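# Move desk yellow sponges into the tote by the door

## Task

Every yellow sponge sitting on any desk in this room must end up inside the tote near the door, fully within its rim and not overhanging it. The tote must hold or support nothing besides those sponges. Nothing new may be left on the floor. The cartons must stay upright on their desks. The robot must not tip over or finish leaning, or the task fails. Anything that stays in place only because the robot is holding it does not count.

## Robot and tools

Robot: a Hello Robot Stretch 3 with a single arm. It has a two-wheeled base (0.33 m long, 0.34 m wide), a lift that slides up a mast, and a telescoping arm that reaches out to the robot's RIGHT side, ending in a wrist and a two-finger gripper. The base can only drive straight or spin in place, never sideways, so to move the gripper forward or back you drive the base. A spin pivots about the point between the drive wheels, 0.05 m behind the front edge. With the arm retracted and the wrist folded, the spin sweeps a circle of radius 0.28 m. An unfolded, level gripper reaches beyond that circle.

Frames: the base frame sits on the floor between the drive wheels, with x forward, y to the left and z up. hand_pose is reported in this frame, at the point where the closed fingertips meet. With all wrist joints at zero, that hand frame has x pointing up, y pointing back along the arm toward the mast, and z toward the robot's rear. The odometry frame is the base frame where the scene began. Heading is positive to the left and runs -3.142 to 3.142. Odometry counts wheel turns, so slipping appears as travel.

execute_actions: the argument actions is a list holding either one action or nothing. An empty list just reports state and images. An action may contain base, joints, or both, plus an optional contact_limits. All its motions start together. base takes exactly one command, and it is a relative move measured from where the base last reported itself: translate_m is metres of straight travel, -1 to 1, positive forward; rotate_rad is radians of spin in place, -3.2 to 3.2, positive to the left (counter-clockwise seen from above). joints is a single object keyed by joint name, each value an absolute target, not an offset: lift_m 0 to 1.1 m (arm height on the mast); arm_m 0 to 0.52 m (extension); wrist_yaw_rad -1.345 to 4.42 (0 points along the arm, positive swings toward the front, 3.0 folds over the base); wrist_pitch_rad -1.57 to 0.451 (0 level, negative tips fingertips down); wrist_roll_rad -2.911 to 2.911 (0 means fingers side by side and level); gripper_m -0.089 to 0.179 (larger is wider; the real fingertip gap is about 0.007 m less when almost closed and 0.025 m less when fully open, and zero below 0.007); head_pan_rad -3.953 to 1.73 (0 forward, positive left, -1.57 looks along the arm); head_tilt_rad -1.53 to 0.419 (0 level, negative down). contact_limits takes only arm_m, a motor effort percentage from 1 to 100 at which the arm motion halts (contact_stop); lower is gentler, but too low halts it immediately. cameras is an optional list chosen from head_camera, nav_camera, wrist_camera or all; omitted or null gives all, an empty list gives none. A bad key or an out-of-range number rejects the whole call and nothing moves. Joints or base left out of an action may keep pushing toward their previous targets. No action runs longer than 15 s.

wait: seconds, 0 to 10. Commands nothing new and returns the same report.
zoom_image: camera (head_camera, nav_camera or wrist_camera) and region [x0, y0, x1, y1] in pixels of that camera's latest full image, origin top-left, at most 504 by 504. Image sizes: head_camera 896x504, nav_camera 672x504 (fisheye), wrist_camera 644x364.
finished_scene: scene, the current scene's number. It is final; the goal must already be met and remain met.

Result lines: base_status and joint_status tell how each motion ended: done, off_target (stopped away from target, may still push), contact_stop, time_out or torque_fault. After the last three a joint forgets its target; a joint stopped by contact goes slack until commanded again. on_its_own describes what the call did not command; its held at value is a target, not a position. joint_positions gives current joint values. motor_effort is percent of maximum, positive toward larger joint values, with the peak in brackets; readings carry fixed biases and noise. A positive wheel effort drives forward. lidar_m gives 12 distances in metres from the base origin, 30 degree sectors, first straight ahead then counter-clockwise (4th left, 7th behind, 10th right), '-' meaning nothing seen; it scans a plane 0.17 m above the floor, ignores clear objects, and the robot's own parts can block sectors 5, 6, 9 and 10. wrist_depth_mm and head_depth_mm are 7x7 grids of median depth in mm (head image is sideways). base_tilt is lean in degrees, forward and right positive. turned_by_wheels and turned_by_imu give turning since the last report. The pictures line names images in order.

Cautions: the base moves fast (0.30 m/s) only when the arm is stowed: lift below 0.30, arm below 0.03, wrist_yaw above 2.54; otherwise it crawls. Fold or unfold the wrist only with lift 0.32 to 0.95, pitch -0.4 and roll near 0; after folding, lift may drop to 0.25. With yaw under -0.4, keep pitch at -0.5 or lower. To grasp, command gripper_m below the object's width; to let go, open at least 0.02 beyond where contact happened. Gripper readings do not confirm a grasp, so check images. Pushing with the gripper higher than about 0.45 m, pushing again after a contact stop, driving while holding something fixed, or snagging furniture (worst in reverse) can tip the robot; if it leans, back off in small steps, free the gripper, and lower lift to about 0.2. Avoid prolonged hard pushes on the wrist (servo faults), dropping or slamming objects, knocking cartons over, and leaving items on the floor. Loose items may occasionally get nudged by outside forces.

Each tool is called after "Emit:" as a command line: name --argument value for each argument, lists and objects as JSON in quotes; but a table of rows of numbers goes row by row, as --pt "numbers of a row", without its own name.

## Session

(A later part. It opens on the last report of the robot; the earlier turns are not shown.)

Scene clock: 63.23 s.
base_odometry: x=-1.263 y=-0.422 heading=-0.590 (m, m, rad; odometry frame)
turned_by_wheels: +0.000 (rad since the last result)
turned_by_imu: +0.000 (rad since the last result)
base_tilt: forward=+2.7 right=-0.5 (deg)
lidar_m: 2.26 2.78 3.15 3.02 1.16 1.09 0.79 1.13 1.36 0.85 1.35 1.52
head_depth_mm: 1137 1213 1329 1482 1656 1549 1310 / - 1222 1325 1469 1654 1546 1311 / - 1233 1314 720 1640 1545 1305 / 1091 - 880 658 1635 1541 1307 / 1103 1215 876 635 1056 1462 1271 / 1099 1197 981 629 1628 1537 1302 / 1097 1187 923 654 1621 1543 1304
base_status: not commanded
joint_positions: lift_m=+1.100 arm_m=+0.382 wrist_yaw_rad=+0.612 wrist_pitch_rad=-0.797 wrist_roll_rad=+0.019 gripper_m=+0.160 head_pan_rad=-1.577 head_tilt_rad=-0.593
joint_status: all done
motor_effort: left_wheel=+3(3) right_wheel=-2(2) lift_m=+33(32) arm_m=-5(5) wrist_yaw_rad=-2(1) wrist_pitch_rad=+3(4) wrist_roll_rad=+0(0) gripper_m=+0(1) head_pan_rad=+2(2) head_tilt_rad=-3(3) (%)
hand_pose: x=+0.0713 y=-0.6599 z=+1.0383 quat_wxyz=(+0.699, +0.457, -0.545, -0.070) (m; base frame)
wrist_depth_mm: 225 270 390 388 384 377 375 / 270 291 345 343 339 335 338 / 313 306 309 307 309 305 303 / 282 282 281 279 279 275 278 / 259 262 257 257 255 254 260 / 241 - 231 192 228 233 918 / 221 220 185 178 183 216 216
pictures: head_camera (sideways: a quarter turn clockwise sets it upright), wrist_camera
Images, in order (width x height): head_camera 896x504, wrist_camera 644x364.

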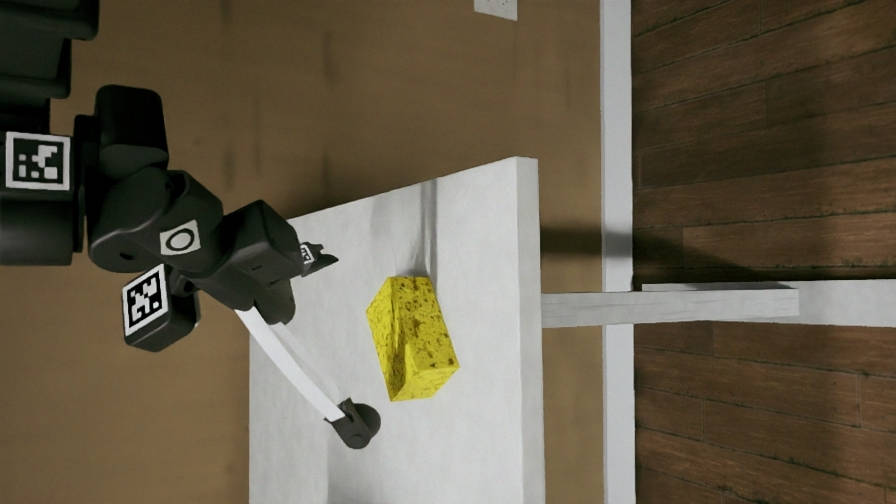

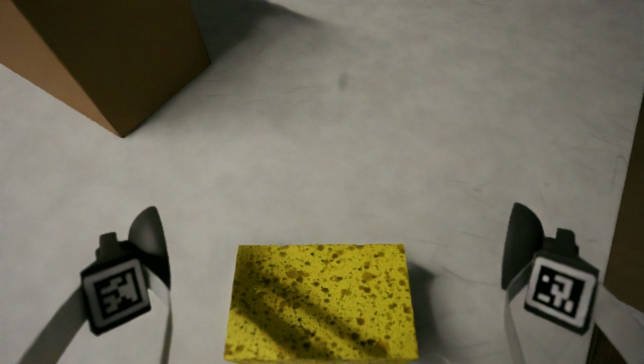

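Emit:
execute_actions --actions '[{"joints":{"arm_m":0.363,"lift_m":1.045}}]' --cameras '["wrist_camera","head_camera"]'

Scene clock: 66.87 s.
base_odometry: x=-1.263 y=-0.422 heading=-0.590 (m, m, rad; odometry frame)
turned_by_wheels: +0.000 (rad since the last result)
turned_by_imu: +0.000 (rad since the last result)
base_tilt: forward=+2.6 right=-0.4 (deg)
lidar_m: 2.25 2.78 3.13 3.00 1.16 1.08 0.79 1.13 1.36 0.85 1.36 1.51
head_depth_mm: 1098 - 1336 1476 1661 1554 1313 / 1093 1199 1325 1472 1654 1544 1307 / 1081 - 1329 720 1646 1541 1309 / 1097 1184 - 658 1645 1549 1298 / 1100 1185 986 632 1058 1462 1273 / 1097 1195 925 627 1627 1534 1301 / 1096 1191 921 653 1618 1528 1297
base_status: not commanded
joint_positions: lift_m=+1.045 arm_m=+0.363 wrist_yaw_rad=+0.612 wrist_pitch_rad=-0.798 wrist_roll_rad=+0.019 gripper_m=+0.160 head_pan_rad=-1.577 head_tilt_rad=-0.593
joint_status: all done
motor_effort: left_wheel=+3(3) right_wheel=-2(2) lift_m=+26(27) arm_m=-5(6) wrist_yaw_rad=-1(2) wrist_pitch_rad=+3(3) wrist_roll_rad=+0(0) gripper_m=+0(0) head_pan_rad=+2(2) head_tilt_rad=-3(3) (%)
hand_pose: x=+0.0712 y=-0.6407 z=+0.9835 quat_wxyz=(+0.699, +0.458, -0.545, -0.070) (m; base frame)
wrist_depth_mm: 240 270 300 301 296 297 294 / 271 268 268 264 263 263 260 / 243 241 241 239 237 234 233 / 219 219 217 164 163 214 213 / 201 204 156 151 150 197 195 / 188 - 144 141 140 178 183 / - 171 170 167 166 168 165
pictures: head_camera (sideways: a quarter turn clockwise sets it upright), wrist_camera
Images, in order (width x height): head_camera 896x504, wrist_camera 644x364.

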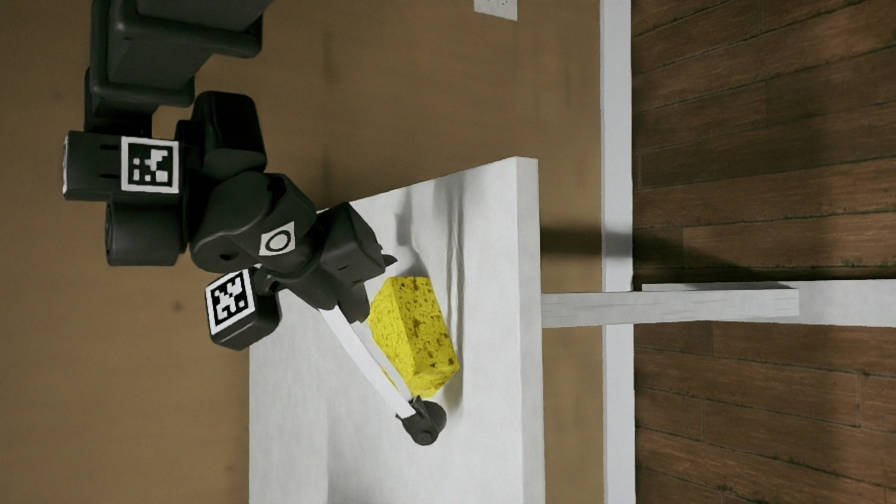

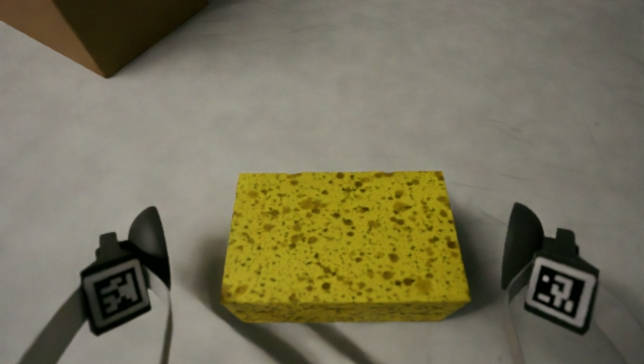

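Emit:
execute_actions --actions '[{"joints":{"lift_m":1.025}}]' --cameras '["wrist_camera"]'

Emit:
execute_actions --actions '[{"joints":{"gripper_m":0.075}}]' --cameras '["wrist_camera","head_camera"]'

Scene clock: 69.00 s.
base_odometry: x=-1.263 y=-0.422 heading=-0.590 (m, m, rad; odometry frame)
turned_by_wheels: +0.000 (rad since the last result)
turned_by_imu: +0.000 (rad since the last result)
base_tilt: forward=+2.7 right=-0.4 (deg)
lidar_m: 2.26 2.78 3.12 3.00 1.16 1.09 0.79 1.13 1.36 0.85 1.36 1.52
head_depth_mm: 1111 - 1349 1473 1659 1553 1309 / 1116 - 1346 1475 1658 1552 1307 / 1094 - 1341 721 1655 1545 1306 / 1102 1166 - 659 1640 1541 1303 / 1099 1194 927 634 1058 1464 1272 / 1100 1192 926 628 1632 1537 1297 / 1096 1188 921 652 1618 1529 1294
base_status: not commanded
joint_positions: lift_m=+1.025 arm_m=+0.363 wrist_yaw_rad=+0.612 wrist_pitch_rad=-0.794 wrist_roll_rad=+0.019 gripper_m=+0.160 head_pan_rad=-1.577 head_tilt_rad=-0.593
joint_status: all done
motor_effort: left_wheel=+1(3) right_wheel=+1(2) lift_m=+21(24) arm_m=-4(5) wrist_yaw_rad=+0(1) wrist_pitch_rad=+2(3) wrist_roll_rad=+0(0) gripper_m=-1(1) head_pan_rad=+2(2) head_tilt_rad=-3(3) (%)
hand_pose: x=+0.0717 y=-0.6413 z=+0.9644 quat_wxyz=(+0.699, +0.457, -0.546, -0.069) (m; base frame)
wrist_depth_mm: 238 262 274 271 271 268 266 / 247 245 243 241 239 238 235 / 220 218 216 216 214 213 211 / 199 199 150 144 143 193 192 / 182 184 134 131 130 176 176 / 169 - 125 125 124 158 164 / 152 154 154 153 152 151 148
pictures: wrist_camera
Images, in order (width x height): wrist_camera 644x364.

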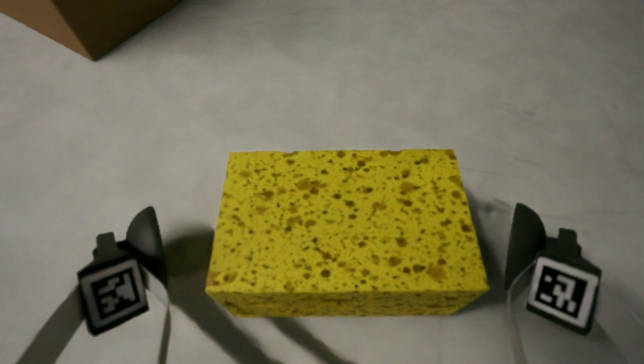

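Scene clock: 70.33 s.
base_odometry: x=-1.263 y=-0.422 heading=-0.590 (m, m, rad; odometry frame)
turned_by_wheels: +0.000 (rad since the last result)
turned_by_imu: +0.000 (rad since the last result)
base_tilt: forward=+2.6 right=-0.4 (deg)
lidar_m: 2.26 2.78 3.12 3.00 1.15 1.09 0.79 1.13 1.36 0.85 1.35 1.52
head_depth_mm: 1114 - 1359 1488 1655 1554 1319 / 1110 - 1347 1470 1661 1545 1309 / 1095 - 1342 722 1651 1542 1307 / 1103 1172 - 658 1645 1531 1308 / 1105 1188 931 638 1060 1459 1274 / 1097 1194 925 629 1633 1535 1297 / 1098 1195 920 655 1625 1532 1302
base_status: not commanded
joint_positions: lift_m=+1.025 arm_m=+0.363 wrist_yaw_rad=+0.612 wrist_pitch_rad=-0.767 wrist_roll_rad=+0.019 gripper_m=+0.076 head_pan_rad=-1.577 head_tilt_rad=-0.593
joint_status: all done
motor_effort: left_wheel=+0(1) right_wheel=+1(3) lift_m=+21(22) arm_m=-3(3) wrist_yaw_rad=-2(2) wrist_pitch_rad=-7(7) wrist_roll_rad=+0(0) gripper_m=-13(93) head_pan_rad=+2(2) head_tilt_rad=-3(3) (%)
hand_pose: x=+0.0748 y=-0.6457 z=+0.9690 quat_wxyz=(+0.700, +0.449, -0.552, -0.059) (m; base frame)
wrist_depth_mm: 236 266 293 288 289 286 284 / 256 257 257 254 252 251 249 / 230 229 227 227 225 223 220 / 207 206 157 150 149 202 200 / 188 190 137 136 136 186 182 / 172 173 128 127 127 - 167 / 159 158 154 154 154 154 154
pictures: head_camera (sideways: a quarter turn clockwise sets it upright), wrist_camera
Images, in order (width x height): head_camera 896x504, wrist_camera 644x364.

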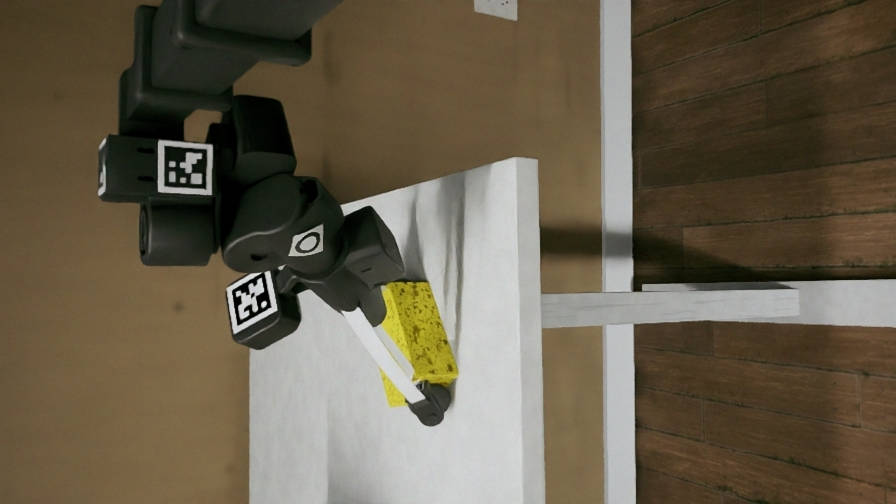

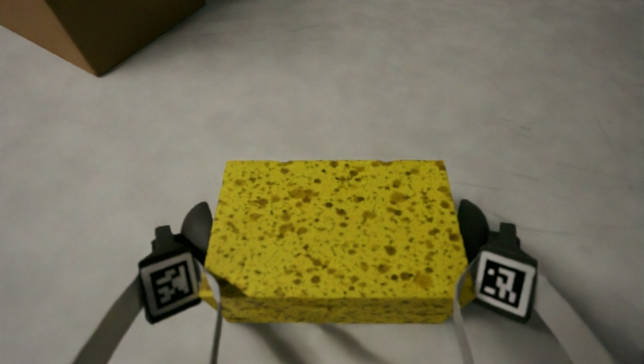

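Emit:
execute_actions --actions '[{"joints":{"gripper_m":0.055,"lift_m":1.06}}]' --cameras '["wrist_camera"]'

Emit:
execute_actions --actions '[{"joints":{"arm_m":0.0,"wrist_pitch_rad":-0.4,"wrist_yaw_rad":1.3,"head_pan_rad":1.6,"head_tilt_rad":-0.6}}]' --cameras '["wrist_camera","head_camera","nav_camera"]'

Scene clock: 72.40 s.
base_odometry: x=-1.263 y=-0.422 heading=-0.590 (m, m, rad; odometry frame)
turned_by_wheels: +0.000 (rad since the last result)
turned_by_imu: +0.000 (rad since the last result)
base_tilt: forward=+2.6 right=-0.4 (deg)
lidar_m: 2.26 2.78 3.13 3.01 1.16 1.09 0.79 1.13 1.36 0.85 1.35 1.52
head_depth_mm: 1088 1239 1338 1480 1666 1547 1310 / 1079 1244 1325 1475 1659 1547 1306 / 1078 - 1322 719 1643 1539 1305 / 1087 - - 658 1637 1543 1302 / 1102 1173 986 629 1059 1462 1274 / 1098 1196 925 629 1630 1528 1295 / 1099 1191 920 654 1634 1535 1300
base_status: not commanded
joint_positions: lift_m=+1.060 arm_m=+0.363 wrist_yaw_rad=+0.612 wrist_pitch_rad=-0.799 wrist_roll_rad=+0.019 gripper_m=+0.056 head_pan_rad=-1.577 head_tilt_rad=-0.593
joint_status: all done
motor_effort: left_wheel=+2(1) right_wheel=-2(1) lift_m=+33(34) arm_m=-3(4) wrist_yaw_rad=-2(2) wrist_pitch_rad=+3(7) wrist_roll_rad=+1(1) gripper_m=-18(89) head_pan_rad=+2(2) head_tilt_rad=-3(2) (%)
hand_pose: x=+0.0711 y=-0.6405 z=+0.9981 quat_wxyz=(+0.699, +0.458, -0.545, -0.071) (m; base frame)
wrist_depth_mm: 240 271 317 323 320 316 316 / 286 282 286 284 282 283 280 / 262 259 258 256 255 252 251 / 238 236 153 148 148 231 228 / 217 216 138 137 136 214 210 / 200 202 130 130 129 - 194 / 185 183 183 180 179 181 182
pictures: wrist_camera
Images, in order (width x height): wrist_camera 644x364.

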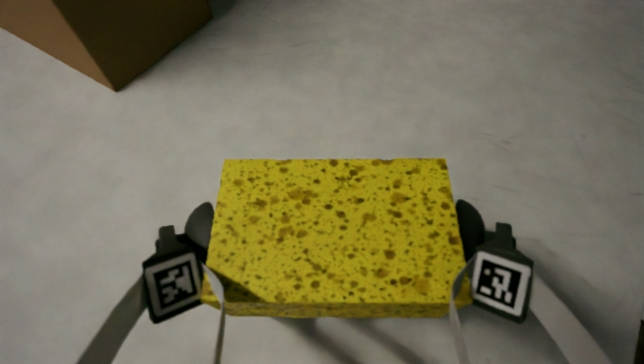

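Scene clock: 76.27 s.
base_odometry: x=-1.263 y=-0.422 heading=-0.590 (m, m, rad; odometry frame)
turned_by_wheels: +0.000 (rad since the last result)
turned_by_imu: +0.000 (rad since the last result)
base_tilt: forward=+2.7 right=-0.4 (deg)
lidar_m: 2.25 2.78 3.14 3.01 1.16 1.08 0.79 1.13 1.37 0.85 1.36 1.52
head_depth_mm: 2933 2600 3300 2472 1899 1549 1312 / 2938 2576 3362 2449 1907 1544 1309 / 2915 3049 3377 2418 1887 1542 1308 / 2945 3082 3233 2450 1897 1550 1307 / 2930 3218 3378 2418 1883 1540 1307 / 2935 3211 3359 2414 1874 1539 1298 / 2953 3183 3301 2285 1781 1528 1332
base_status: not commanded
joint_positions: lift_m=+1.060 arm_m=+0.001 wrist_yaw_rad=+1.299 wrist_pitch_rad=-0.426 wrist_roll_rad=+0.019 gripper_m=+0.056 head_pan_rad=+1.593 head_tilt_rad=-0.593
joint_status: all done
motor_effort: left_wheel=+1(2) right_wheel=-2(2) lift_m=+33(33) arm_m=-5(5) wrist_yaw_rad=+0(4) wrist_pitch_rad=+8(9) wrist_roll_rad=+0(1) gripper_m=-18(19) head_pan_rad=+3(30) head_tilt_rad=-4(3) (%)
hand_pose: x=+0.1938 y=-0.2065 z=+1.0708 quat_wxyz=(+0.637, +0.540, -0.466, +0.294) (m; base frame)
wrist_depth_mm: - - - - 812 578 454 / - - - - 687 574 464 / - - - - - 485 452 / - - 153 148 147 - 388 / - - 138 137 136 - 345 / - - 130 129 129 - - / - - - - - - -
pictures: head_camera (sideways: a quarter turn clockwise sets it upright), nav_camera (sideways: a quarter turn counterclockwise sets it upright), wrist_camera
Images, in order (width x height): head_camera 896x504, nav_camera 672x504, wrist_camera 644x364.

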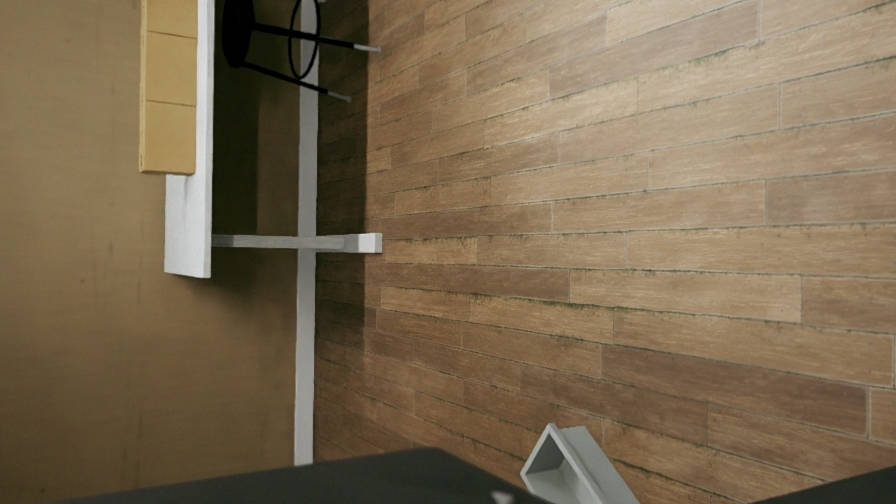

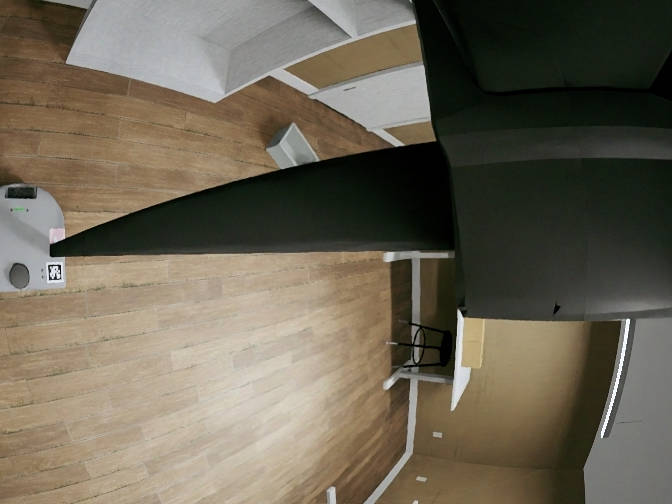

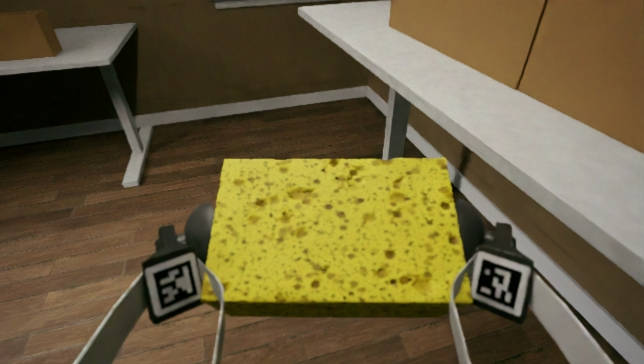

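Emit:
execute_actions --actions '[{"base":{"rotate_rad":-1.595},"joints":{"lift_m":0.8,"head_pan_rad":-2.3,"head_tilt_rad":-0.8}}]' --cameras '[]'

Emit:
execute_actions --actions '[{"base":{"translate_m":-1.0},"joints":{"lift_m":0.36,"wrist_pitch_rad":-1.3,"wrist_yaw_rad":0.3}}]' --cameras '["head_camera","wrist_camera"]'

Scene clock: 82.70 s.
base_odometry: x=-1.263 y=-0.422 heading=-2.185 (m, m, rad; odometry frame)
turned_by_wheels: -1.595 (rad since the last result)
turned_by_imu: -1.570 (rad since the last result)
base_tilt: forward=+2.6 right=-0.4 (deg)
lidar_m: 0.85 1.35 1.52 2.26 2.77 3.14 3.16 1.16 1.09 0.78 1.13 1.37
head_depth_mm: 1748 2065 2264 1818 1570 1359 1190 / 1594 1841 2113 1831 1567 1350 1223 / 1055 1620 1905 1826 1563 1378 - / 1064 1157 1379 1583 1535 1420 - / 991 1148 1445 1625 1495 - - / 912 1111 1323 1491 1437 1377 - / 894 1062 972 1357 1437 1317 -
base_status: done
joint_positions: lift_m=+0.800 arm_m=+0.001 wrist_yaw_rad=+1.299 wrist_pitch_rad=-0.424 wrist_roll_rad=+0.019 gripper_m=+0.056 head_pan_rad=-2.293 head_tilt_rad=-0.790
joint_status: all done
motor_effort: left_wheel=+3(10) right_wheel=-3(7) lift_m=+25(27) arm_m=-5(5) wrist_yaw_rad=+0(0) wrist_pitch_rad=+8(8) wrist_roll_rad=+0(1) gripper_m=-18(18) head_pan_rad=-2(31) head_tilt_rad=-5(22) (%)
hand_pose: x=+0.1941 y=-0.2065 z=+0.8116 quat_wxyz=(+0.637, +0.539, -0.466, +0.295) (m; base frame)
wrist_depth_mm: 905 - - - - - 796 / - - - - - - 844 / - - - - - - 849 / - - 153 148 148 - 881 / - - 138 137 136 - 902 / - - 131 130 129 - 926 / 941 927 920 911 917 937 881
pictures: none
No camera images: the call's "cameras" was empty. Leave "cameras" out to get every camera's image.

Scene clock: 93.87 s.
base_odometry: x=-0.687 y=+0.395 heading=-2.185 (m, m, rad; odometry frame)
turned_by_wheels: +0.000 (rad since the last result)
turned_by_imu: -0.001 (rad since the last result)
base_tilt: forward=+2.6 right=-0.4 (deg)
lidar_m: 1.84 2.21 2.78 2.25 2.73 2.16 2.01 1.61 1.17 0.81 1.10 1.22
head_depth_mm: 1843 2153 2326 1883 1579 1354 1194 / 1613 1887 2187 1883 1569 1352 1189 / 1454 1662 1922 1862 1572 1343 1185 / 1332 1500 1714 1812 1561 1325 1183 / 1222 1365 1547 1724 1568 1340 1183 / 1132 1253 1407 1602 1568 1295 1183 / 1060 1174 1312 1464 1543 1336 1182
base_status: done
joint_positions: lift_m=+0.360 arm_m=+0.001 wrist_yaw_rad=+0.303 wrist_pitch_rad=-1.298 wrist_roll_rad=+0.019 gripper_m=+0.056 head_pan_rad=-2.293 head_tilt_rad=-0.790
joint_status: all done
motor_effort: left_wheel=+4(5) right_wheel=-3(8) lift_m=+26(27) arm_m=-5(5) wrist_yaw_rad=-2(1) wrist_pitch_rad=+0(6) wrist_roll_rad=+0(0) gripper_m=-19(18) head_pan_rad=-1(3) head_tilt_rad=-4(4) (%)
hand_pose: x=-0.0080 y=-0.1900 z=+0.2456 quat_wxyz=(+0.617, +0.504, -0.498, -0.343) (m; base frame)
wrist_depth_mm: 418 419 418 414 412 413 408 / 416 414 415 410 408 408 406 / 408 407 409 408 401 404 401 / 407 403 152 148 148 402 397 / 404 401 138 137 136 399 396 / 405 404 130 130 129 - 391 / 399 396 392 - - - 389
pictures: head_camera (sideways: a quarter turn clockwise sets it upright), wrist_camera
Images, in order (width x height): head_camera 896x504, wrist_camera 644x364.

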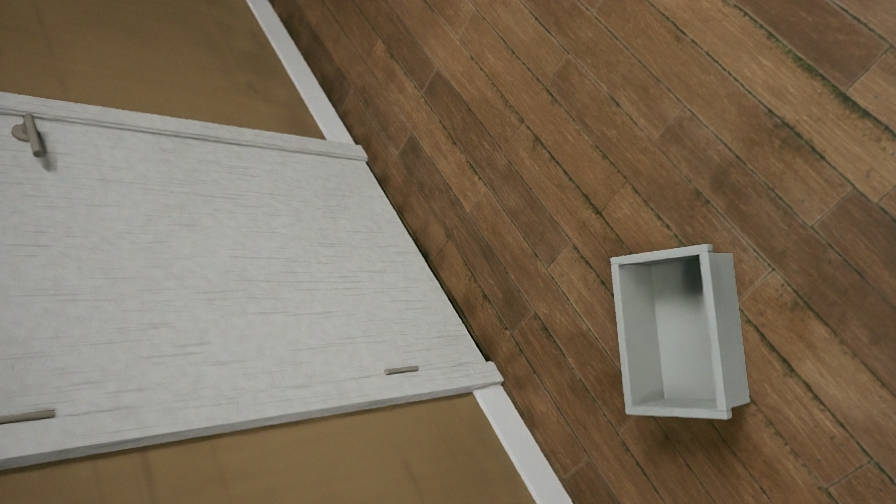

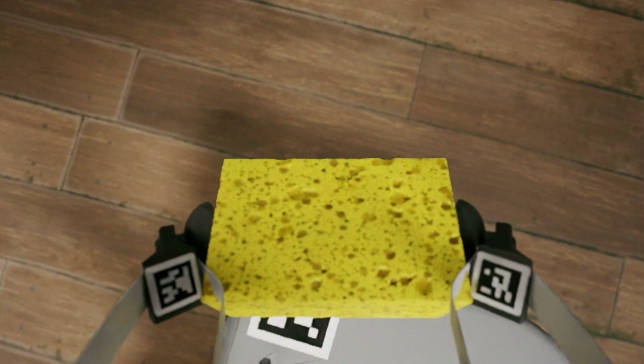

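Emit:
execute_actions --actions '[{"base":{"translate_m":-0.325},"joints":{"lift_m":0.31,"arm_m":0.48,"wrist_yaw_rad":-0.61,"head_pan_rad":-1.6,"head_tilt_rad":-0.95}}]' --cameras '["head_camera","wrist_camera"]'

Scene clock: 104.60 s.
base_odometry: x=-0.499 y=+0.661 heading=-2.185 (m, m, rad; odometry frame)
turned_by_wheels: +0.000 (rad since the last result)
turned_by_imu: +0.001 (rad since the last result)
base_tilt: forward=+2.6 right=-0.4 (deg)
lidar_m: 2.18 2.48 2.34 2.22 2.73 1.67 1.69 1.61 1.15 0.66 0.93 1.48
head_depth_mm: 1034 1199 1412 1599 1427 1264 1136 / 1037 1179 1411 1603 1426 1270 1141 / 1041 1194 1419 1591 1406 1264 1133 / 1035 1186 1403 1591 1365 1245 1132 / 1026 1182 1392 1575 1386 1255 1131 / 1016 1169 1379 1567 1406 1254 1130 / 1010 1157 1368 1548 1406 1254 1127
base_status: done
joint_positions: lift_m=+0.310 arm_m=+0.480 wrist_yaw_rad=-0.609 wrist_pitch_rad=-1.299 wrist_roll_rad=+0.019 gripper_m=+0.056 head_pan_rad=-1.607 head_tilt_rad=-0.938
joint_status: all done
motor_effort: left_wheel=+3(4) right_wheel=-3(8) lift_m=+26(27) arm_m=+3(3) wrist_yaw_rad=-1(1) wrist_pitch_rad=+0(1) wrist_roll_rad=+0(0) gripper_m=-19(19) head_pan_rad=+2(25) head_tilt_rad=-5(21) (%)
hand_pose: x=-0.0476 y=-0.6618 z=+0.1956 quat_wxyz=(+0.403, +0.234, -0.669, -0.579) (m; base frame)
wrist_depth_mm: 370 368 364 361 361 357 360 / 363 363 360 361 358 356 356 / 360 361 256 266 274 237 350 / 357 354 152 148 147 322 348 / 357 354 138 137 136 285 250 / 351 348 131 129 129 - 252 / 348 347 297 299 294 290 341
pictures: head_camera (sideways: a quarter turn clockwise sets it upright), wrist_camera
Images, in order (width x height): head_camera 896x504, wrist_camera 644x364.

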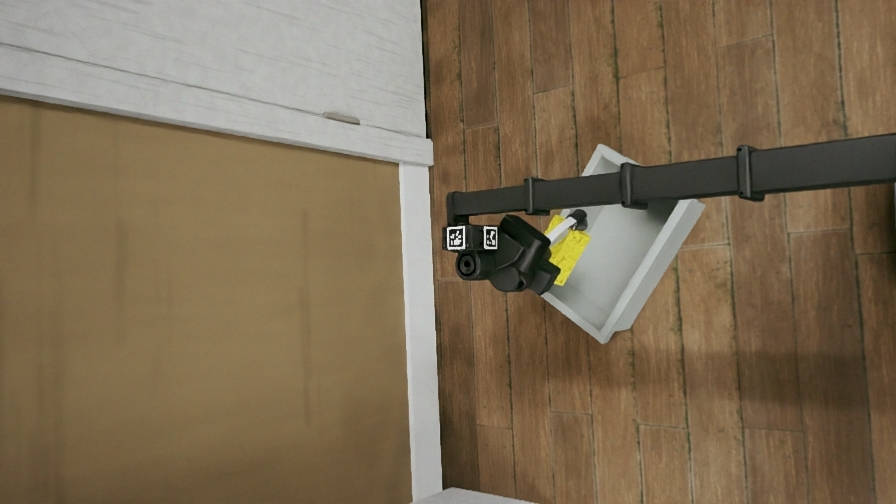

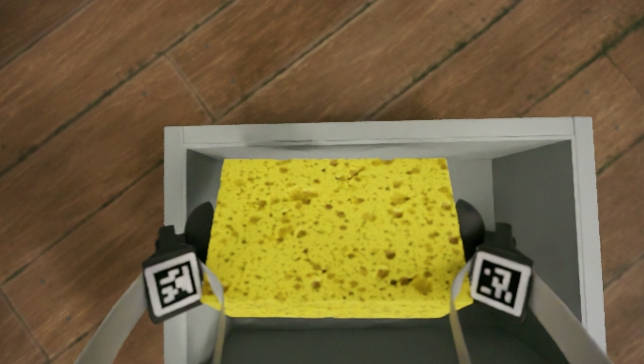

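Emit:
execute_actions --actions '[{"base":{"translate_m":-0.015},"joints":{"lift_m":0.25,"arm_m":0.46}}]' --cameras '["wrist_camera"]'

Emit:
execute_actions --actions '[{"joints":{"lift_m":0.172}}]' --cameras '["wrist_camera","head_camera"]'

Scene clock: 109.00 s.
base_odometry: x=-0.491 y=+0.673 heading=-2.185 (m, m, rad; odometry frame)
turned_by_wheels: +0.000 (rad since the last result)
turned_by_imu: +0.001 (rad since the last result)
base_tilt: forward=+2.6 right=-0.4 (deg)
lidar_m: 2.18 2.48 2.34 2.23 2.73 1.65 1.66 1.61 1.15 0.61 0.93 1.49
head_depth_mm: 1035 1200 1423 1588 1427 1265 1143 / 1025 1189 1412 1598 1422 1264 1133 / 1039 1197 1410 1596 1425 1264 1135 / 1034 1188 1404 1590 1346 1237 1130 / 1024 1179 1397 1577 1383 1256 1129 / 1023 1168 1374 1566 1407 1253 1132 / 1014 1163 1363 1560 1409 1252 1127
base_status: done
joint_positions: lift_m=+0.250 arm_m=+0.460 wrist_yaw_rad=-0.609 wrist_pitch_rad=-1.299 wrist_roll_rad=+0.019 gripper_m=+0.056 head_pan_rad=-1.607 head_tilt_rad=-0.938
joint_status: all done
motor_effort: left_wheel=+3(5) right_wheel=-2(8) lift_m=+26(26) arm_m=-5(6) wrist_yaw_rad=-2(0) wrist_pitch_rad=+0(0) wrist_roll_rad=+0(0) gripper_m=-19(18) head_pan_rad=+2(2) head_tilt_rad=-6(5) (%)
hand_pose: x=-0.0476 y=-0.6426 z=+0.1356 quat_wxyz=(+0.403, +0.234, -0.669, -0.579) (m; base frame)
wrist_depth_mm: 306 304 305 302 302 304 298 / 304 304 301 301 296 297 179 / 300 193 218 224 230 234 184 / 297 219 153 148 148 280 185 / 295 210 138 137 136 247 186 / 293 190 130 129 129 - 187 / 289 230 286 284 278 267 178
pictures: wrist_camera
Images, in order (width x height): wrist_camera 644x364.

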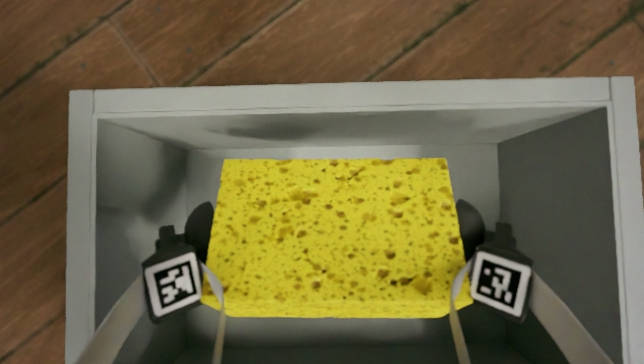

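Scene clock: 110.53 s.
base_odometry: x=-0.491 y=+0.673 heading=-2.185 (m, m, rad; odometry frame)
turned_by_wheels: +0.000 (rad since the last result)
turned_by_imu: +0.000 (rad since the last result)
base_tilt: forward=+2.6 right=-0.5 (deg)
lidar_m: 2.18 2.50 2.34 2.22 2.73 1.65 1.67 1.61 1.15 1.13 0.93 1.49
head_depth_mm: 1039 1200 1414 1595 1423 1261 1143 / 1031 1187 1410 1598 1420 1265 1142 / 1037 1200 1418 1596 1436 1243 1139 / 1031 1183 1403 1584 1346 1236 1133 / 1027 1181 1395 1574 1382 1251 1137 / 1016 1172 1373 1564 1407 1255 1131 / 1014 1159 1362 1558 1405 1252 1126
base_status: not commanded
joint_positions: lift_m=+0.172 arm_m=+0.460 wrist_yaw_rad=-0.609 wrist_pitch_rad=-1.299 wrist_roll_rad=+0.019 gripper_m=+0.056 head_pan_rad=-1.607 head_tilt_rad=-0.938
joint_status: all done
motor_effort: left_wheel=+3(3) right_wheel=-2(3) lift_m=+26(27) arm_m=-5(5) wrist_yaw_rad=-2(1) wrist_pitch_rad=+0(0) wrist_roll_rad=+0(1) gripper_m=-19(18) head_pan_rad=+1(2) head_tilt_rad=-6(6) (%)
hand_pose: x=-0.0476 y=-0.6426 z=+0.0576 quat_wxyz=(+0.403, +0.234, -0.669, -0.579) (m; base frame)
wrist_depth_mm: 104 103 103 103 103 102 102 / 123 125 127 129 131 133 135 / 159 193 217 217 216 215 183 / 158 217 153 148 148 213 185 / 158 209 138 137 136 212 186 / 157 190 130 129 129 - 186 / 152 211 211 211 210 210 178
pictures: head_camera (sideways: a quarter turn clockwise sets it upright), wrist_camera
Images, in order (width x height): head_camera 896x504, wrist_camera 644x364.

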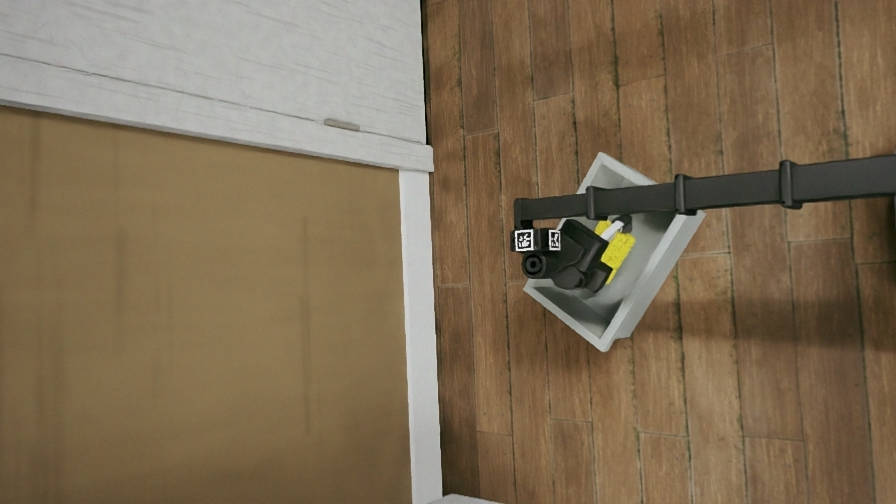

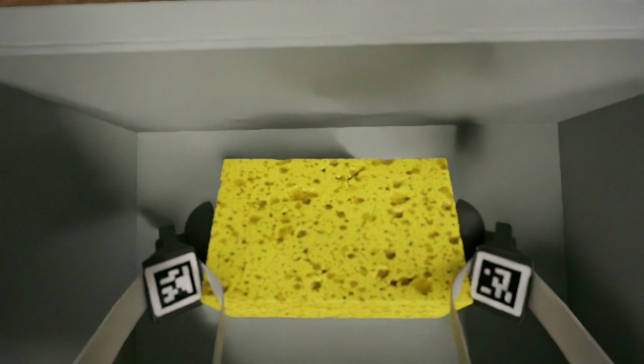

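Emit:
execute_actions --actions '[{"joints":{"lift_m":0.155}}]' --cameras '[]'

Emit:
execute_actions --actions '[{"joints":{"gripper_m":0.135}}]' --cameras '["wrist_camera"]'

Scene clock: 112.00 s.
base_odometry: x=-0.491 y=+0.673 heading=-2.185 (m, m, rad; odometry frame)
turned_by_wheels: +0.000 (rad since the last result)
turned_by_imu: +0.000 (rad since the last result)
base_tilt: forward=+2.6 right=-0.4 (deg)
lidar_m: 2.19 2.48 2.34 2.23 2.72 1.64 1.66 1.61 1.15 1.13 0.93 1.49
head_depth_mm: 1040 1200 1423 1598 1426 1266 1139 / 1025 1191 1409 1591 1424 1264 1136 / 1041 1198 1413 1592 1414 1255 1135 / 1030 1190 1406 1575 1344 1240 1135 / 1022 1173 1394 1581 1384 1256 1130 / 1018 1169 1376 1559 1407 1252 1132 / 1011 1163 1367 1557 1410 1253 1128
base_status: not commanded
joint_positions: lift_m=+0.155 arm_m=+0.460 wrist_yaw_rad=-0.609 wrist_pitch_rad=-1.299 wrist_roll_rad=+0.019 gripper_m=+0.056 head_pan_rad=-1.607 head_tilt_rad=-0.938
joint_status: all done
motor_effort: left_wheel=+3(2) right_wheel=-2(3) lift_m=+26(27) arm_m=-5(5) wrist_yaw_rad=-1(0) wrist_pitch_rad=+0(0) wrist_roll_rad=+0(0) gripper_m=-19(19) head_pan_rad=+1(2) head_tilt_rad=-6(5) (%)
hand_pose: x=-0.0476 y=-0.6426 z=+0.0406 quat_wxyz=(+0.403, +0.234, -0.669, -0.579) (m; base frame)
wrist_depth_mm: 88 88 90 91 92 93 93 / 124 125 127 129 131 133 135 / 159 192 201 200 200 198 184 / 158 201 153 148 147 198 185 / 158 198 138 137 136 196 186 / 156 190 130 130 130 - 187 / 152 195 195 193 193 193 178
pictures: none
No camera images: the call's "cameras" was empty. Leave "cameras" out to get every camera's image.

Scene clock: 113.30 s.
base_odometry: x=-0.491 y=+0.673 heading=-2.185 (m, m, rad; odometry frame)
turned_by_wheels: +0.000 (rad since the last result)
turned_by_imu: +0.000 (rad since the last result)
base_tilt: forward=+2.6 right=-0.4 (deg)
lidar_m: 2.18 2.49 2.34 2.23 2.73 1.65 1.67 1.61 1.15 1.13 0.93 1.49
head_depth_mm: 1038 1199 1419 1604 1423 1267 1140 / 1026 1188 1412 1594 1428 1264 1137 / 1039 1199 1414 1591 1421 1252 1137 / 1030 1191 1403 1587 1353 1230 1130 / 1023 1180 1394 1577 1379 1252 1134 / 1018 1168 1375 1568 1411 1248 1131 / 1013 1157 1371 1564 1403 1253 1125
base_status: not commanded
joint_positions: lift_m=+0.155 arm_m=+0.460 wrist_yaw_rad=-0.609 wrist_pitch_rad=-1.299 wrist_roll_rad=+0.019 gripper_m=+0.135 head_pan_rad=-1.607 head_tilt_rad=-0.938
joint_status: all done
motor_effort: left_wheel=+3(3) right_wheel=-2(3) lift_m=+25(27) arm_m=-5(5) wrist_yaw_rad=-1(0) wrist_pitch_rad=+0(0) wrist_roll_rad=+1(0) gripper_m=+0(85) head_pan_rad=+2(2) head_tilt_rad=-5(6) (%)
hand_pose: x=-0.0476 y=-0.6426 z=+0.0406 quat_wxyz=(+0.403, +0.234, -0.669, -0.579) (m; base frame)
wrist_depth_mm: 88 89 89 91 92 93 93 / 123 125 127 129 131 133 135 / 159 193 201 201 200 200 184 / 158 200 200 199 199 198 184 / 158 198 154 154 153 197 185 / 157 - 153 153 152 194 177 / 148 196 196 195 194 192 185
pictures: wrist_camera
Images, in order (width x height): wrist_camera 644x364.

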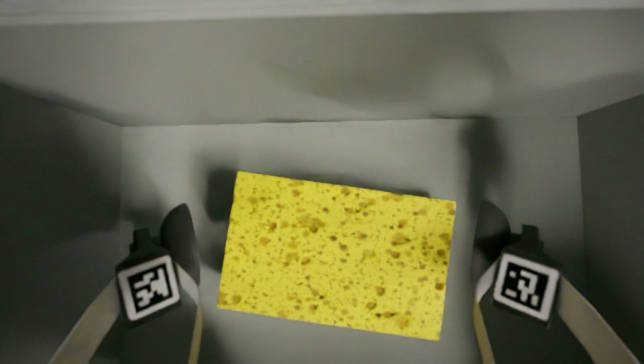

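Emit:
execute_actions --actions '[{"joints":{"lift_m":0.30}}]' --cameras '[]'

Emit:
execute_actions --actions '[{"base":{"rotate_rad":-0.59},"joints":{"lift_m":0.42,"arm_m":0.33,"wrist_yaw_rad":0.0,"head_pan_rad":-2.6,"head_tilt_rad":-0.5}}]' --cameras '["nav_camera"]'

Emit:
execute_actions --actions '[{"base":{"translate_m":-1.0},"joints":{"lift_m":1.1,"arm_m":0.0,"wrist_pitch_rad":-0.9}}]' --cameras '["nav_camera","head_camera"]'

Scene clock: 118.93 s.
base_odometry: x=-0.491 y=+0.673 heading=-2.185 (m, m, rad; odometry frame)
turned_by_wheels: +0.000 (rad since the last result)
turned_by_imu: +0.001 (rad since the last result)
base_tilt: forward=+2.6 right=-0.4 (deg)
lidar_m: 2.19 2.49 2.34 2.22 2.73 1.65 1.67 1.61 1.15 1.13 0.93 1.49
head_depth_mm: 1031 1200 1419 1608 1425 1266 1142 / 1028 1187 1414 1599 1426 1261 1138 / 1041 1193 1420 1593 1422 1246 1130 / 1035 1187 1403 1594 1343 1241 1142 / 1026 1180 1396 1566 1392 1252 1129 / 1018 1172 1375 1562 1405 1255 1130 / 1011 1160 1364 1558 1408 1253 1131
base_status: not commanded
joint_positions: lift_m=+0.300 arm_m=+0.460 wrist_yaw_rad=-0.609 wrist_pitch_rad=-1.299 wrist_roll_rad=+0.019 gripper_m=+0.135 head_pan_rad=-1.607 head_tilt_rad=-0.938
joint_status: all done
motor_effort: left_wheel=+3(3) right_wheel=-3(3) lift_m=+33(35) arm_m=-5(5) wrist_yaw_rad=-1(2) wrist_pitch_rad=+0(0) wrist_roll_rad=+1(0) gripper_m=+0(1) head_pan_rad=+2(2) head_tilt_rad=-5(6) (%)
hand_pose: x=-0.0476 y=-0.6426 z=+0.1852 quat_wxyz=(+0.403, +0.234, -0.669, -0.579) (m; base frame)
wrist_depth_mm: 354 353 356 355 352 352 348 / 356 352 353 351 349 348 347 / 348 249 253 229 230 234 340 / 348 255 341 341 339 279 338 / 343 254 338 295 337 262 335 / 343 - 333 339 333 334 335 / 338 248 307 303 297 264 330
pictures: none
No camera images: the call's "cameras" was empty. Leave "cameras" out to get every camera's image.

Scene clock: 121.13 s.
base_odometry: x=-0.491 y=+0.673 heading=-2.774 (m, m, rad; odometry frame)
turned_by_wheels: -0.590 (rad since the last result)
turned_by_imu: -0.581 (rad since the last result)
base_tilt: forward=+2.6 right=-0.4 (deg)
lidar_m: 1.41 2.18 2.49 2.34 2.23 2.23 1.65 1.66 1.78 1.19 1.13 0.93
head_depth_mm: 1840 1997 1537 2321 2055 1669 1390 / 1846 1977 1520 2323 2124 1673 1390 / 1828 1965 1724 2315 2093 1673 1386 / 1816 1959 2026 2287 2106 1663 1376 / 1798 1939 1996 1830 2014 1654 1381 / 1779 1911 2074 2239 2083 1652 1387 / 1765 1903 2058 2226 2090 1660 1372
base_status: done
joint_positions: lift_m=+0.420 arm_m=+0.330 wrist_yaw_rad=-0.002 wrist_pitch_rad=-1.300 wrist_roll_rad=+0.019 gripper_m=+0.135 head_pan_rad=-2.593 head_tilt_rad=-0.507
joint_status: all done
motor_effort: left_wheel=+2(11) right_wheel=-2(11) lift_m=+33(34) arm_m=-5(6) wrist_yaw_rad=+3(3) wrist_pitch_rad=+0(0) wrist_roll_rad=+0(0) gripper_m=+0(0) head_pan_rad=-2(29) head_tilt_rad=+4(35) (%)
hand_pose: x=-0.0217 y=-0.5208 z=+0.3052 quat_wxyz=(+0.557, +0.423, -0.568, -0.433) (m; base frame)
wrist_depth_mm: 477 477 478 470 466 469 470 / 475 473 474 463 468 465 460 / 389 390 465 463 465 456 460 / 418 427 462 465 456 458 455 / 453 455 456 458 452 454 450 / 393 - 452 452 455 451 447 / 454 453 449 450 448 448 446
pictures: nav_camera (sideways: a quarter turn counterclockwise sets it upright)
Images, in order (width x height): nav_camera 672x504.

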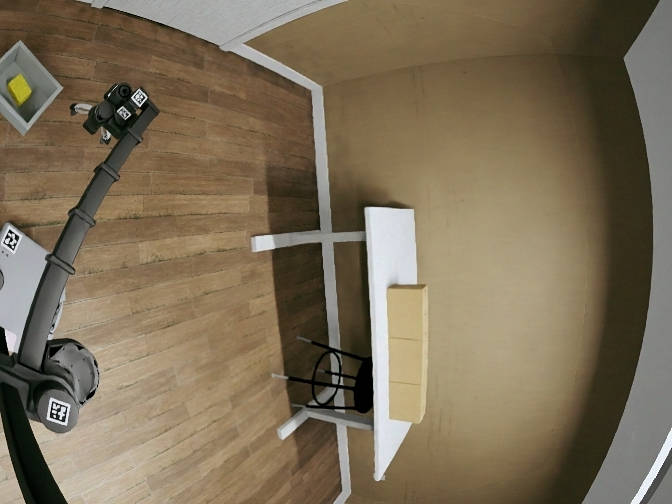

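Scene clock: 132.10 s.
base_odometry: x=+0.442 y=+1.032 heading=-2.774 (m, m, rad; odometry frame)
turned_by_wheels: +0.000 (rad since the last result)
turned_by_imu: -0.001 (rad since the last result)
base_tilt: forward=+2.6 right=-0.5 (deg)
lidar_m: 1.89 3.07 3.06 2.22 2.07 2.07 0.66 0.88 1.00 1.71 1.69 1.71
head_depth_mm: - - - 811 774 752 1358 / - - - 810 767 750 1326 / - - - 1220 761 750 1321 / - - - 1220 753 747 1352 / - - - 1281 744 745 1345 / - - - 1270 733 746 1316 / - - - 1277 731 746 1312
base_status: done
joint_positions: lift_m=+1.100 arm_m=+0.001 wrist_yaw_rad=-0.001 wrist_pitch_rad=-0.916 wrist_roll_rad=+0.019 gripper_m=+0.135 head_pan_rad=-2.593 head_tilt_rad=-0.507
joint_status: all done
motor_effort: left_wheel=+3(5) right_wheel=-3(9) lift_m=+32(34) arm_m=-5(7) wrist_yaw_rad=+0(1) wrist_pitch_rad=+5(6) wrist_roll_rad=+1(0) gripper_m=+0(0) head_pan_rad=-3(2) head_tilt_rad=+4(6) (%)
hand_pose: x=-0.0218 y=-0.2834 z=+1.0207 quat_wxyz=(+0.628, +0.309, -0.640, -0.316) (m; base frame)
wrist_depth_mm: - - - - 626 617 433 / - - - - 591 563 464 / - - - - - 532 505 / - - - - - 508 488 / - - - - - - 464 / - - - - - - 890 / - - - - - - -
pictures: head_camera (sideways: a quarter turn clockwise sets it upright), nav_camera (sideways: a quarter turn counterclockwise sets it upright)
Images, in order (width x height): head_camera 896x504, nav_camera 672x504.

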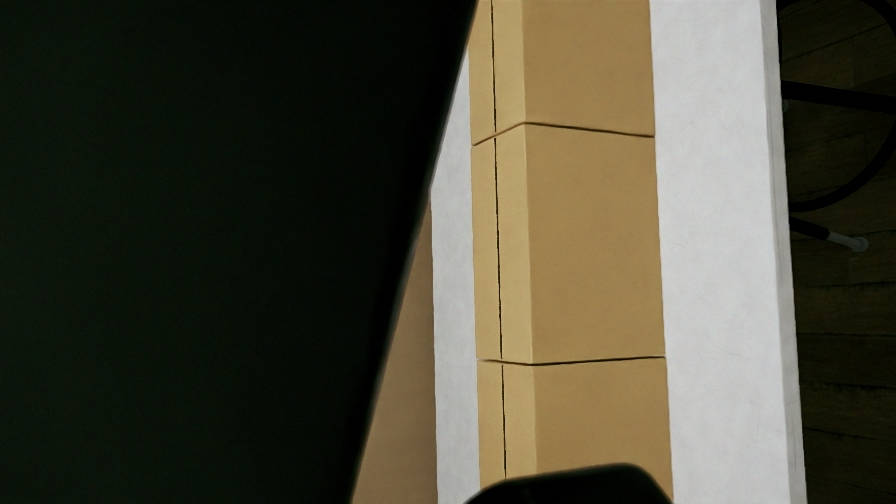

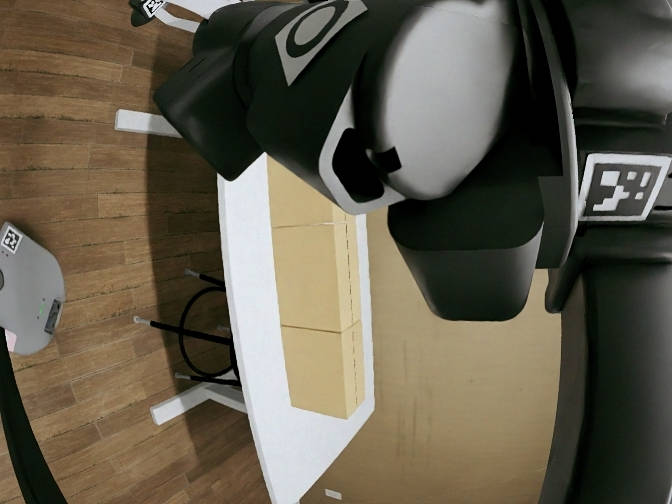

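Emit:
execute_actions --actions '[{"base":{"translate_m":-0.19},"joints":{"head_pan_rad":-1.57,"head_tilt_rad":-0.9}}]' --cameras '[]'

Emit:
execute_actions --actions '[{"base":{"rotate_rad":-1.005},"joints":{"arm_m":0.1}}]' --cameras '["nav_camera","wrist_camera"]'

Scene clock: 136.37 s.
base_odometry: x=+0.620 y=+1.101 heading=-2.774 (m, m, rad; odometry frame)
turned_by_wheels: +0.000 (rad since the last result)
turned_by_imu: +0.000 (rad since the last result)
base_tilt: forward=+2.6 right=-0.4 (deg)
lidar_m: 2.08 3.62 2.35 1.62 1.68 1.83 0.72 0.47 1.00 0.94 1.80 1.84
head_depth_mm: - - - - 648 1277 1153 / - - - - 1398 1289 1154 / - - - - 1422 1280 1152 / - - - - 1418 1284 1150 / 1892 2125 910 1650 1453 1282 1144 / 1804 2024 1953 1644 1456 1280 1144 / 1694 1885 1987 1677 1445 1273 1141
base_status: done
joint_positions: lift_m=+1.100 arm_m=+0.001 wrist_yaw_rad=-0.001 wrist_pitch_rad=-0.916 wrist_roll_rad=+0.019 gripper_m=+0.135 head_pan_rad=-1.577 head_tilt_rad=-0.889
joint_status: all done
motor_effort: left_wheel=+4(5) right_wheel=-3(8) lift_m=+32(32) arm_m=-6(5) wrist_yaw_rad=+0(1) wrist_pitch_rad=+5(5) wrist_roll_rad=+0(1) gripper_m=+0(1) head_pan_rad=+2(29) head_tilt_rad=-5(32) (%)
hand_pose: x=-0.0218 y=-0.2834 z=+1.0207 quat_wxyz=(+0.628, +0.309, -0.640, -0.316) (m; base frame)
wrist_depth_mm: - - - 628 611 389 380 / - - - 591 559 404 352 / - - - - 537 451 349 / - - - - 498 488 383 / - - - - - 466 419 / - - - - - 448 429 / - - - - - - 404
pictures: none
No camera images: the call's "cameras" was empty. Leave "cameras" out to get every camera's image.

Scene clock: 138.90 s.
base_odometry: x=+0.620 y=+1.101 heading=+2.504 (m, m, rad; odometry frame)
turned_by_wheels: -1.005 (rad since the last result)
turned_by_imu: -0.989 (rad since the last result)
base_tilt: forward=+2.6 right=-0.4 (deg)
lidar_m: 1.80 1.84 2.08 3.20 2.35 1.62 1.95 1.74 0.47 0.72 0.95 0.94
head_depth_mm: - 1110 627 704 674 1277 1156 / - 1092 611 698 659 1287 1147 / - - 604 691 659 1265 1151 / - - 605 686 658 1284 1148 / 1032 1107 608 680 657 1285 1146 / 1027 1088 604 674 655 1279 1143 / 1017 1085 601 665 641 1279 1144
base_status: done
joint_positions: lift_m=+1.100 arm_m=+0.100 wrist_yaw_rad=-0.001 wrist_pitch_rad=-0.915 wrist_roll_rad=+0.019 gripper_m=+0.135 head_pan_rad=-1.577 head_tilt_rad=-0.889
joint_status: all done
motor_effort: left_wheel=+3(9) right_wheel=-3(7) lift_m=+32(33) arm_m=+3(4) wrist_yaw_rad=+1(2) wrist_pitch_rad=+5(5) wrist_roll_rad=+0(0) gripper_m=+1(0) head_pan_rad=+1(2) head_tilt_rad=-5(5) (%)
hand_pose: x=-0.0218 y=-0.3816 z=+1.0207 quat_wxyz=(+0.628, +0.309, -0.640, -0.316) (m; base frame)
wrist_depth_mm: 648 639 628 631 626 625 621 / 362 360 358 354 351 351 362 / 335 333 332 328 328 330 332 / 343 354 369 378 391 408 482 / 457 459 457 468 464 470 456 / 443 - 438 436 437 432 433 / 423 - - - - - -
pictures: nav_camera (sideways: a quarter turn counterclockwise sets it upright), wrist_camera
Images, in order (width x height): nav_camera 672x504, wrist_camera 644x364.

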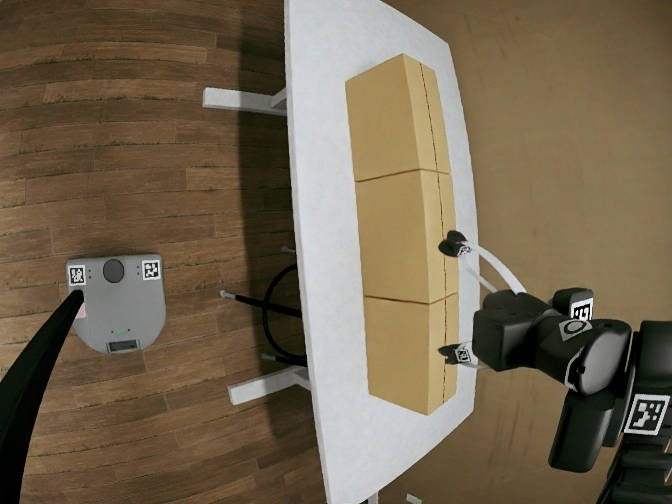

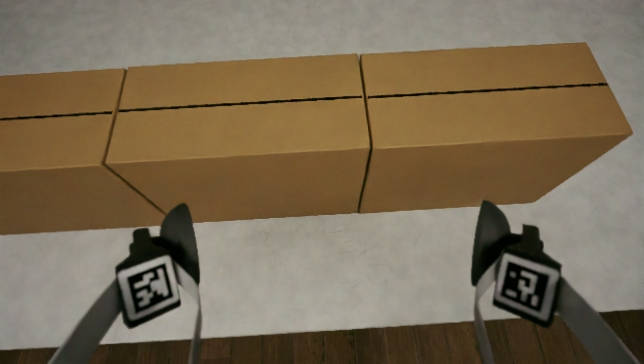

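Emit:
execute_actions --actions '[{"joints":{"arm_m":0.36,"wrist_yaw_rad":0.2}}]' --cameras '["wrist_camera"]'

Scene clock: 142.47 s.
base_odometry: x=+0.620 y=+1.101 heading=+2.504 (m, m, rad; odometry frame)
turned_by_wheels: +0.000 (rad since the last result)
turned_by_imu: +0.000 (rad since the last result)
base_tilt: forward=+2.6 right=-0.4 (deg)
lidar_m: 1.80 1.85 2.09 3.19 2.36 1.62 1.96 1.74 0.47 0.72 0.95 0.95
head_depth_mm: 1060 1111 628 703 675 1277 1151 / 1048 1103 623 697 658 1288 1148 / 1042 1100 620 690 658 1262 1150 / 1063 1098 616 687 657 1284 1150 / 1040 1094 611 678 655 1280 1143 / 1021 1087 604 674 654 1285 1147 / 1016 1081 600 667 640 1279 1140
base_status: not commanded
joint_positions: lift_m=+1.100 arm_m=+0.360 wrist_yaw_rad=+0.198 wrist_pitch_rad=-0.915 wrist_roll_rad=+0.019 gripper_m=+0.135 head_pan_rad=-1.577 head_tilt_rad=-0.889
joint_status: all done
motor_effort: left_wheel=+3(3) right_wheel=-3(3) lift_m=+33(33) arm_m=+4(3) wrist_yaw_rad=+0(2) wrist_pitch_rad=+5(5) wrist_roll_rad=+0(1) gripper_m=+0(0) head_pan_rad=+2(1) head_tilt_rad=-5(5) (%)
hand_pose: x=+0.0054 y=-0.6391 z=+1.0208 quat_wxyz=(+0.657, +0.371, -0.606, -0.252) (m; base frame)
wrist_depth_mm: 642 645 636 636 617 599 594 / 592 583 574 575 568 575 564 / 543 531 534 534 534 522 523 / 510 501 495 496 493 487 494 / 471 481 471 466 463 461 454 / 272 - 439 438 434 427 431 / 257 252 253 252 251 251 407
pictures: wrist_camera
Images, in order (width x height): wrist_camera 644x364.

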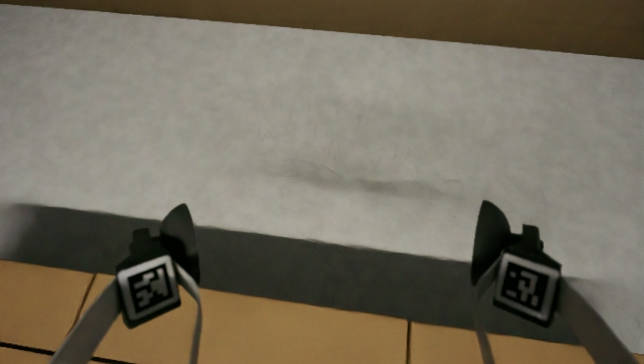

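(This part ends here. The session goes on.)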